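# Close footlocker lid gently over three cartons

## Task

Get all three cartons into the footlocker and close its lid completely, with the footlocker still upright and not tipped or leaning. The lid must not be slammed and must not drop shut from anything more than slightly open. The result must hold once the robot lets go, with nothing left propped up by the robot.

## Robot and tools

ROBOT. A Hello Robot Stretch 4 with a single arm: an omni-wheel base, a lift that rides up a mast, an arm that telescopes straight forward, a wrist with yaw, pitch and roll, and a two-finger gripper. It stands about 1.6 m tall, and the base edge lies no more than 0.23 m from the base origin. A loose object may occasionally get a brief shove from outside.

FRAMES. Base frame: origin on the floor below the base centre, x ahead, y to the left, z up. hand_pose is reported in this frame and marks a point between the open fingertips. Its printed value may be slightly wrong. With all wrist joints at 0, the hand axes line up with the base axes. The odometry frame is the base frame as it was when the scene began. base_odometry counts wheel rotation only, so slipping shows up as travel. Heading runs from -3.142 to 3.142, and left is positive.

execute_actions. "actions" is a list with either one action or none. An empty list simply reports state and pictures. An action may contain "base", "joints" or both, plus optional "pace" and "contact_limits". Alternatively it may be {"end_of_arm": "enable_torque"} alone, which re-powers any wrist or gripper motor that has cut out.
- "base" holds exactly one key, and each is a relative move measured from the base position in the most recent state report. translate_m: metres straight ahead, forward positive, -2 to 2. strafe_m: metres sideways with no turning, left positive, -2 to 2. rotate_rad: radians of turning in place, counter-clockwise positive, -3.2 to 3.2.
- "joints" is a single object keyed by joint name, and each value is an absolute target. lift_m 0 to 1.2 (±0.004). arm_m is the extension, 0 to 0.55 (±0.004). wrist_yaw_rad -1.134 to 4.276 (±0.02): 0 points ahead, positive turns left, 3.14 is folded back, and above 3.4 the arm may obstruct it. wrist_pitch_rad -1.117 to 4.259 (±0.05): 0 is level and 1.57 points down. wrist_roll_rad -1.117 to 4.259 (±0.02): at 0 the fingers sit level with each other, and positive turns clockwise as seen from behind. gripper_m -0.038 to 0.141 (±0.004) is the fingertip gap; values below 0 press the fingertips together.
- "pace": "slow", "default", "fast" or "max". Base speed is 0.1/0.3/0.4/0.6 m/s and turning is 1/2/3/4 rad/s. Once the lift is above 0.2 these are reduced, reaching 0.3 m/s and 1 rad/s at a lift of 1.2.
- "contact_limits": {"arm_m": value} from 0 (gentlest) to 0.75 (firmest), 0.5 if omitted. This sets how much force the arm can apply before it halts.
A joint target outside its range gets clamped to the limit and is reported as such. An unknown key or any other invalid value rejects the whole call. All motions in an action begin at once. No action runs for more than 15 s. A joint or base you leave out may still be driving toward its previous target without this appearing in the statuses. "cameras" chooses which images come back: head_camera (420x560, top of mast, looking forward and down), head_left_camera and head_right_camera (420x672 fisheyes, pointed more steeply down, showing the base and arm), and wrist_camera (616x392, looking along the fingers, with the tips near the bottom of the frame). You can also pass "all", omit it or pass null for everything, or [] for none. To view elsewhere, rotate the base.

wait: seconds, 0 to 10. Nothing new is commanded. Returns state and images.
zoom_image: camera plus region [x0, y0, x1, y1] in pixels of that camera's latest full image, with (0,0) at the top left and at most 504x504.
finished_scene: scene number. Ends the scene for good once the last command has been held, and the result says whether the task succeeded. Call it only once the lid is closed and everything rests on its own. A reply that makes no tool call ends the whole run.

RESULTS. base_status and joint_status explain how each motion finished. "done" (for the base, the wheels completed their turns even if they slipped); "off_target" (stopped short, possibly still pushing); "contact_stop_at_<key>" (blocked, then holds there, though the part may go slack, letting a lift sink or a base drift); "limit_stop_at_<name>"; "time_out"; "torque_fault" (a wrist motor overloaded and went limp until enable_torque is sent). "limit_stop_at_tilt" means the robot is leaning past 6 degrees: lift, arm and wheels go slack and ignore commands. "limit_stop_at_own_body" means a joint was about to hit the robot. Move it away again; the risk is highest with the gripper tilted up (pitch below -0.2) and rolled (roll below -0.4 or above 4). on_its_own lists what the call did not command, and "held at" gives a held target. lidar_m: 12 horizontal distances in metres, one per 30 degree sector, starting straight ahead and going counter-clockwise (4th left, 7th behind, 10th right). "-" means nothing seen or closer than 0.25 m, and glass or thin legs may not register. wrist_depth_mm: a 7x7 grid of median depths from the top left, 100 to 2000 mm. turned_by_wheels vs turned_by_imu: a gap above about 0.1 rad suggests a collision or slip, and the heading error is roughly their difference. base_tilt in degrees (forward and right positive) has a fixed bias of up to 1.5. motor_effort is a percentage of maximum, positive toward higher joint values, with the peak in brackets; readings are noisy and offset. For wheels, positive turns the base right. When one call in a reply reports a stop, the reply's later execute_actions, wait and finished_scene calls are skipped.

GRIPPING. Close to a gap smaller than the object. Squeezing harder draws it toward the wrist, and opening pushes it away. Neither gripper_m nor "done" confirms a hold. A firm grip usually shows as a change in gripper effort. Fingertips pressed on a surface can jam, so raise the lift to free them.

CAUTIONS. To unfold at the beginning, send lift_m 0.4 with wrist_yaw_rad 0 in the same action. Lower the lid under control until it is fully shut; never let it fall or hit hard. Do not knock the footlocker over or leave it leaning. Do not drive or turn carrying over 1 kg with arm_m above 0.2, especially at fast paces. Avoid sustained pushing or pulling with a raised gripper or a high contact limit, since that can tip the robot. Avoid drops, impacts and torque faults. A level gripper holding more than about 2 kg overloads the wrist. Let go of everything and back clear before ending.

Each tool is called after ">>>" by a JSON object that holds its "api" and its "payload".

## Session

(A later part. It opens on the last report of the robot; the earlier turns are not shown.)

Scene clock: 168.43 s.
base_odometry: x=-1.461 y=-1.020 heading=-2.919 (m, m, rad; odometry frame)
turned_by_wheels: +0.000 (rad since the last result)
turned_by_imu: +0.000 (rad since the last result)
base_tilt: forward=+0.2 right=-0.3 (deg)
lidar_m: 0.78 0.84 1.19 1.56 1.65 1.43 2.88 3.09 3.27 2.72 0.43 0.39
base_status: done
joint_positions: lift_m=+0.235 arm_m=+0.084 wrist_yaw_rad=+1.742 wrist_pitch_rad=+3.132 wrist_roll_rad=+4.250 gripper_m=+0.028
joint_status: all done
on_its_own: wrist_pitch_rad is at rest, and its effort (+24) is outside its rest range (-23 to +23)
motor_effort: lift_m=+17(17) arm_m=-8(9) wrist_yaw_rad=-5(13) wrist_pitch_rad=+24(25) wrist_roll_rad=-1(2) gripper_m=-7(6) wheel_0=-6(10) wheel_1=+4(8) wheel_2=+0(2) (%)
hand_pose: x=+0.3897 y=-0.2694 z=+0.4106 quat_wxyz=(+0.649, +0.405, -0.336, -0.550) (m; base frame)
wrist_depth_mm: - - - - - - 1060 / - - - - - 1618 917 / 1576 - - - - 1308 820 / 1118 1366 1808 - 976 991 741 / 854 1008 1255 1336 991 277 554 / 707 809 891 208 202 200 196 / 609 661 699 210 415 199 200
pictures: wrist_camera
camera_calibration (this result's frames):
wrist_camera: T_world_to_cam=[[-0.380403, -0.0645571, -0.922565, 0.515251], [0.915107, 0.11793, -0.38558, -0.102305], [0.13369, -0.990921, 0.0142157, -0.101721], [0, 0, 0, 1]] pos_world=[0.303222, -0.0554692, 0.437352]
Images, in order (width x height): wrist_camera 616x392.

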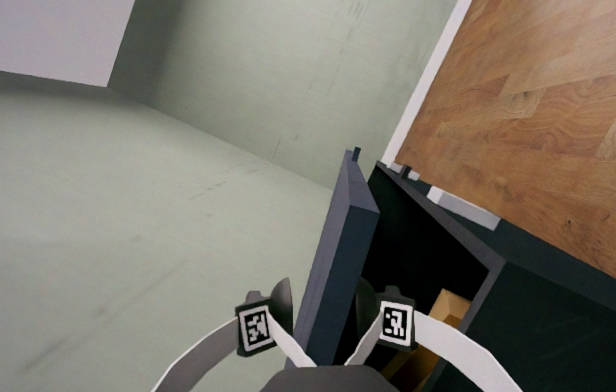

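>>> {"api": "execute_actions", "payload": {"actions": [{"base":{"strafe_m":0.015},"joints":{"arm_m":0.064,"lift_m":0.207},"pace":"slow"}], "cameras": ["wrist_camera"]}}

Scene clock: 172.97 s.
base_odometry: x=-1.458 y=-1.034 heading=-2.919 (m, m, rad; odometry frame)
turned_by_wheels: +0.000 (rad since the last result)
turned_by_imu: +0.000 (rad since the last result)
base_tilt: forward=+0.2 right=-0.4 (deg)
lidar_m: 0.78 0.84 1.23 1.53 1.63 1.45 2.88 3.10 3.26 2.69 0.47 0.41
base_status: done
joint_positions: lift_m=+0.207 arm_m=+0.066 wrist_yaw_rad=+1.742 wrist_pitch_rad=+3.132 wrist_roll_rad=+4.250 gripper_m=+0.028
joint_status: all done
on_its_own: wrist_pitch_rad is at rest, and its effort (+27) is outside its rest range (-23 to +23)
motor_effort: lift_m=+16(16) arm_m=-9(8) wrist_yaw_rad=-4(5) wrist_pitch_rad=+27(23) wrist_roll_rad=-1(0) gripper_m=-9(7) wheel_0=-6(7) wheel_1=+5(9) wheel_2=+0(1) (%)
hand_pose: x=+0.3716 y=-0.2694 z=+0.3826 quat_wxyz=(+0.649, +0.405, -0.336, -0.550) (m; base frame)
wrist_depth_mm: - - - - - 1863 1025 / - - - - - 1464 866 / 1618 - - - - 1255 778 / 1138 1397 1808 - 691 946 707 / 891 1042 1281 1281 1042 336 609 / 732 831 931 223 204 212 238 / 621 683 723 226 221 213 214
pictures: wrist_camera
camera_calibration (this result's frames):
wrist_camera: T_world_to_cam=[[-0.380422, -0.0644461, -0.922565, 0.482589], [0.915141, 0.117662, -0.38558, -0.0966552], [0.1334, -0.99096, 0.014216, -0.0988507], [0, 0, 0, 1]] pos_world=[0.285227, -0.0554835, 0.409356]
Images, in order (width x height): wrist_camera 616x392.

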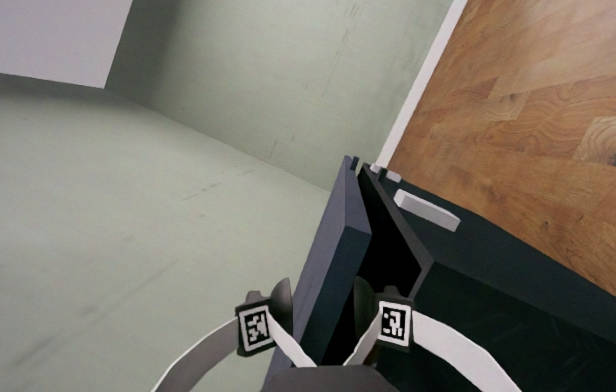

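>>> {"api": "execute_actions", "payload": {"actions": [{"base":{"strafe_m":0.009},"joints":{"lift_m":0.199},"pace":"slow"}], "cameras": ["wrist_camera"]}}

Scene clock: 175.73 s.
base_odometry: x=-1.456 y=-1.043 heading=-2.919 (m, m, rad; odometry frame)
turned_by_wheels: +0.000 (rad since the last result)
turned_by_imu: +0.000 (rad since the last result)
base_tilt: forward=+0.2 right=-0.4 (deg)
lidar_m: 0.78 0.81 1.23 1.52 1.66 1.46 2.90 3.12 3.27 2.70 0.45 0.39
base_status: done
joint_positions: lift_m=+0.199 arm_m=+0.065 wrist_yaw_rad=+1.740 wrist_pitch_rad=+3.136 wrist_roll_rad=+4.250 gripper_m=+0.028
joint_status: all done
motor_effort: lift_m=+15(15) arm_m=-7(8) wrist_yaw_rad=+0(4) wrist_pitch_rad=+11(24) wrist_roll_rad=-1(0) gripper_m=-6(5) wheel_0=-2(11) wheel_1=+6(9) wheel_2=+0(1) (%)
hand_pose: x=+0.3710 y=-0.2696 z=+0.3760 quat_wxyz=(+0.649, +0.404, -0.338, -0.549) (m; base frame)
wrist_depth_mm: - - - - - 1983 991 / - - - - - 1537 866 / 1618 - - - - 1229 768 / 1138 1430 1921 - 597 946 691 / 904 1060 1308 1336 304 342 603 / 741 842 960 233 204 222 240 / 634 707 723 236 232 224 223
pictures: wrist_camera
camera_calibration (this result's frames):
wrist_camera: T_world_to_cam=[[-0.379831, -0.0679041, -0.92256, 0.475148], [0.915621, 0.114476, -0.3854, -0.0997457], [0.131782, -0.991103, 0.0186928, -0.100029], [0, 0, 0, 1]] pos_world=[0.284987, -0.055456, 0.401781]
Images, in order (width x height): wrist_camera 616x392.

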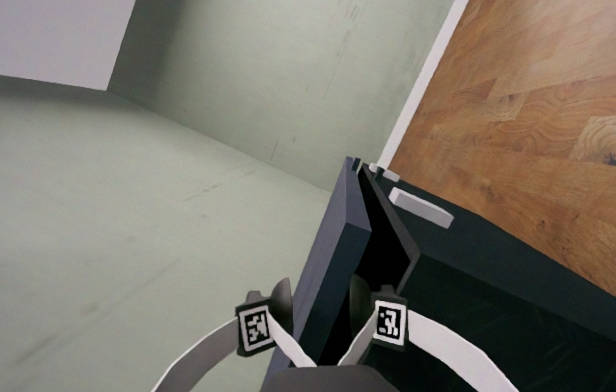

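>>> {"api": "execute_actions", "payload": {"actions": [{"base":{"strafe_m":0.006},"joints":{"lift_m":0.195},"pace":"slow"}], "cameras": ["wrist_camera"]}}

Scene clock: 178.33 s.
base_odometry: x=-1.454 y=-1.048 heading=-2.919 (m, m, rad; odometry frame)
turned_by_wheels: +0.000 (rad since the last result)
turned_by_imu: +0.000 (rad since the last result)
base_tilt: forward=+0.1 right=-0.4 (deg)
lidar_m: 0.77 0.85 1.26 1.52 1.61 1.42 2.90 3.10 3.28 2.71 0.46 0.40
base_status: done
joint_positions: lift_m=+0.195 arm_m=+0.065 wrist_yaw_rad=+1.741 wrist_pitch_rad=+3.132 wrist_roll_rad=+4.250 gripper_m=+0.028
joint_status: all done
on_its_own: wrist_pitch_rad is at rest, and its effort (+26) is outside its rest range (-23 to +23)
motor_effort: lift_m=+17(17) arm_m=-8(8) wrist_yaw_rad=-1(2) wrist_pitch_rad=+26(29) wrist_roll_rad=+0(1) gripper_m=-7(7) wheel_0=-4(6) wheel_1=+5(8) wheel_2=+0(1) (%)
hand_pose: x=+0.3712 y=-0.2696 z=+0.3705 quat_wxyz=(+0.648, +0.405, -0.336, -0.550) (m; base frame)
wrist_depth_mm: - - - - - 1983 960 / - - - - - 1397 831 / 1618 - - - - 1205 741 / 1138 1464 1921 - 427 946 676 / 891 1060 1308 946 236 343 591 / 741 842 946 239 204 229 242 / 627 691 699 243 237 155 230
pictures: wrist_camera
camera_calibration (this result's frames):
wrist_camera: T_world_to_cam=[[-0.380497, -0.0637321, -0.922583, 0.471462], [0.915267, 0.116791, -0.385548, -0.101201], [0.132321, -0.99111, 0.0138933, -0.0982847], [0, 0, 0, 1]] pos_world=[0.285021, -0.0555443, 0.39731]
Images, in order (width x height): wrist_camera 616x392.

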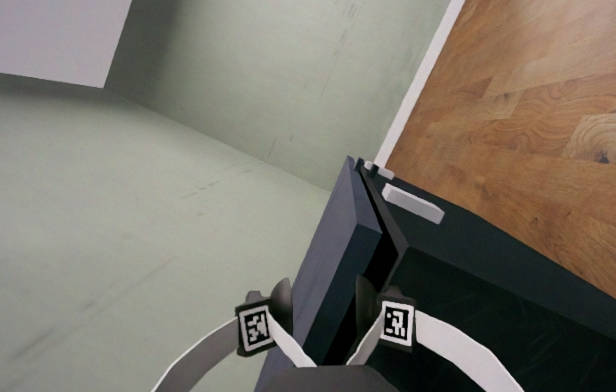

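>>> {"api": "execute_actions", "payload": {"actions": [{"joints":{"lift_m":0.187},"pace":"slow"}], "cameras": []}}

>>> {"api": "execute_actions", "payload": {"actions": [{"base":{"strafe_m":0.04},"pace":"slow"}], "cameras": ["wrist_camera","head_right_camera"]}}

Scene clock: 182.60 s.
base_odometry: x=-1.454 y=-1.048 heading=-2.919 (m, m, rad; odometry frame)
turned_by_wheels: +0.000 (rad since the last result)
turned_by_imu: +0.000 (rad since the last result)
base_tilt: forward=+0.3 right=-0.5 (deg)
lidar_m: 0.78 0.85 1.20 1.52 1.62 1.42 2.87 3.11 3.27 2.66 0.46 0.42
base_status: not commanded
joint_positions: lift_m=+0.187 arm_m=+0.065 wrist_yaw_rad=+1.740 wrist_pitch_rad=+3.133 wrist_roll_rad=+4.250 gripper_m=+0.028
joint_status: all done
motor_effort: lift_m=+15(17) arm_m=-7(8) wrist_yaw_rad=+0(1) wrist_pitch_rad=+21(25) wrist_roll_rad=+0(2) gripper_m=-7(6) wheel_0=-4(3) wheel_1=+5(5) wheel_2=+0(0) (%)
hand_pose: x=+0.3710 y=-0.2696 z=+0.3631 quat_wxyz=(+0.648, +0.405, -0.337, -0.550) (m; base frame)
wrist_depth_mm: - - - - - 1863 960 / - - - - - 1499 831 / 1576 - - - - 1182 741 / 1182 1430 1863 - 404 946 676 / 917 1060 1255 878 230 343 580 / 750 820 946 239 203 227 244 / 627 691 707 241 238 229 228
pictures: none
No camera images: the call's "cameras" was empty. Leave "cameras" out to get every camera's image.

Scene clock: 184.07 s.
base_odometry: x=-1.446 y=-1.087 heading=-2.919 (m, m, rad; odometry frame)
turned_by_wheels: +0.000 (rad since the last result)
turned_by_imu: +0.000 (rad since the last result)
base_tilt: forward=+0.2 right=-0.5 (deg)
lidar_m: 0.79 0.84 1.26 1.46 1.56 1.42 2.88 3.11 3.35 1.16 0.47 0.45
base_status: done
joint_positions: lift_m=+0.187 arm_m=+0.065 wrist_yaw_rad=+1.740 wrist_pitch_rad=+3.137 wrist_roll_rad=+4.250 gripper_m=+0.028
joint_status: not commanded
motor_effort: lift_m=+16(16) arm_m=-7(7) wrist_yaw_rad=+0(4) wrist_pitch_rad=+10(23) wrist_roll_rad=-1(1) gripper_m=-4(5) wheel_0=-4(8) wheel_1=+5(10) wheel_2=+0(1) (%)
hand_pose: x=+0.3711 y=-0.2696 z=+0.3642 quat_wxyz=(+0.649, +0.404, -0.338, -0.549) (m; base frame)
wrist_depth_mm: - - - - - 1921 1008 / - - - - - 1464 842 / 1618 - - - - 1182 741 / 1182 1397 1921 - 442 946 691 / 917 1098 1308 1308 267 351 591 / 732 854 960 282 195 267 266 / 634 699 723 283 279 267 270
pictures: head_right_camera, wrist_camera
camera_calibration (this result's frames):
wrist_camera: T_world_to_cam=[[-0.379696, -0.0688763, -0.922544, 0.463946], [0.915647, 0.114296, -0.385391, -0.104378], [0.131988, -0.991056, 0.0196686, -0.100203], [0, 0, 0, 1]] pos_world=[0.284957, -0.0554223, 0.389755]
Images, in order (width x height): head_right_camera 420x672, wrist_camera 616x392.

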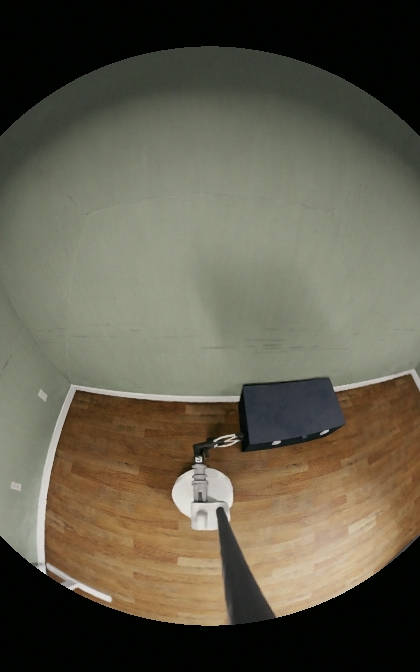

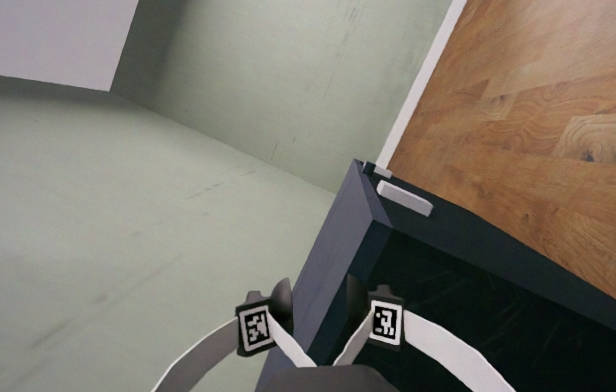

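>>> {"api": "finished_scene", "payload": {"scene": 2}}

The scene is finished: the task was done.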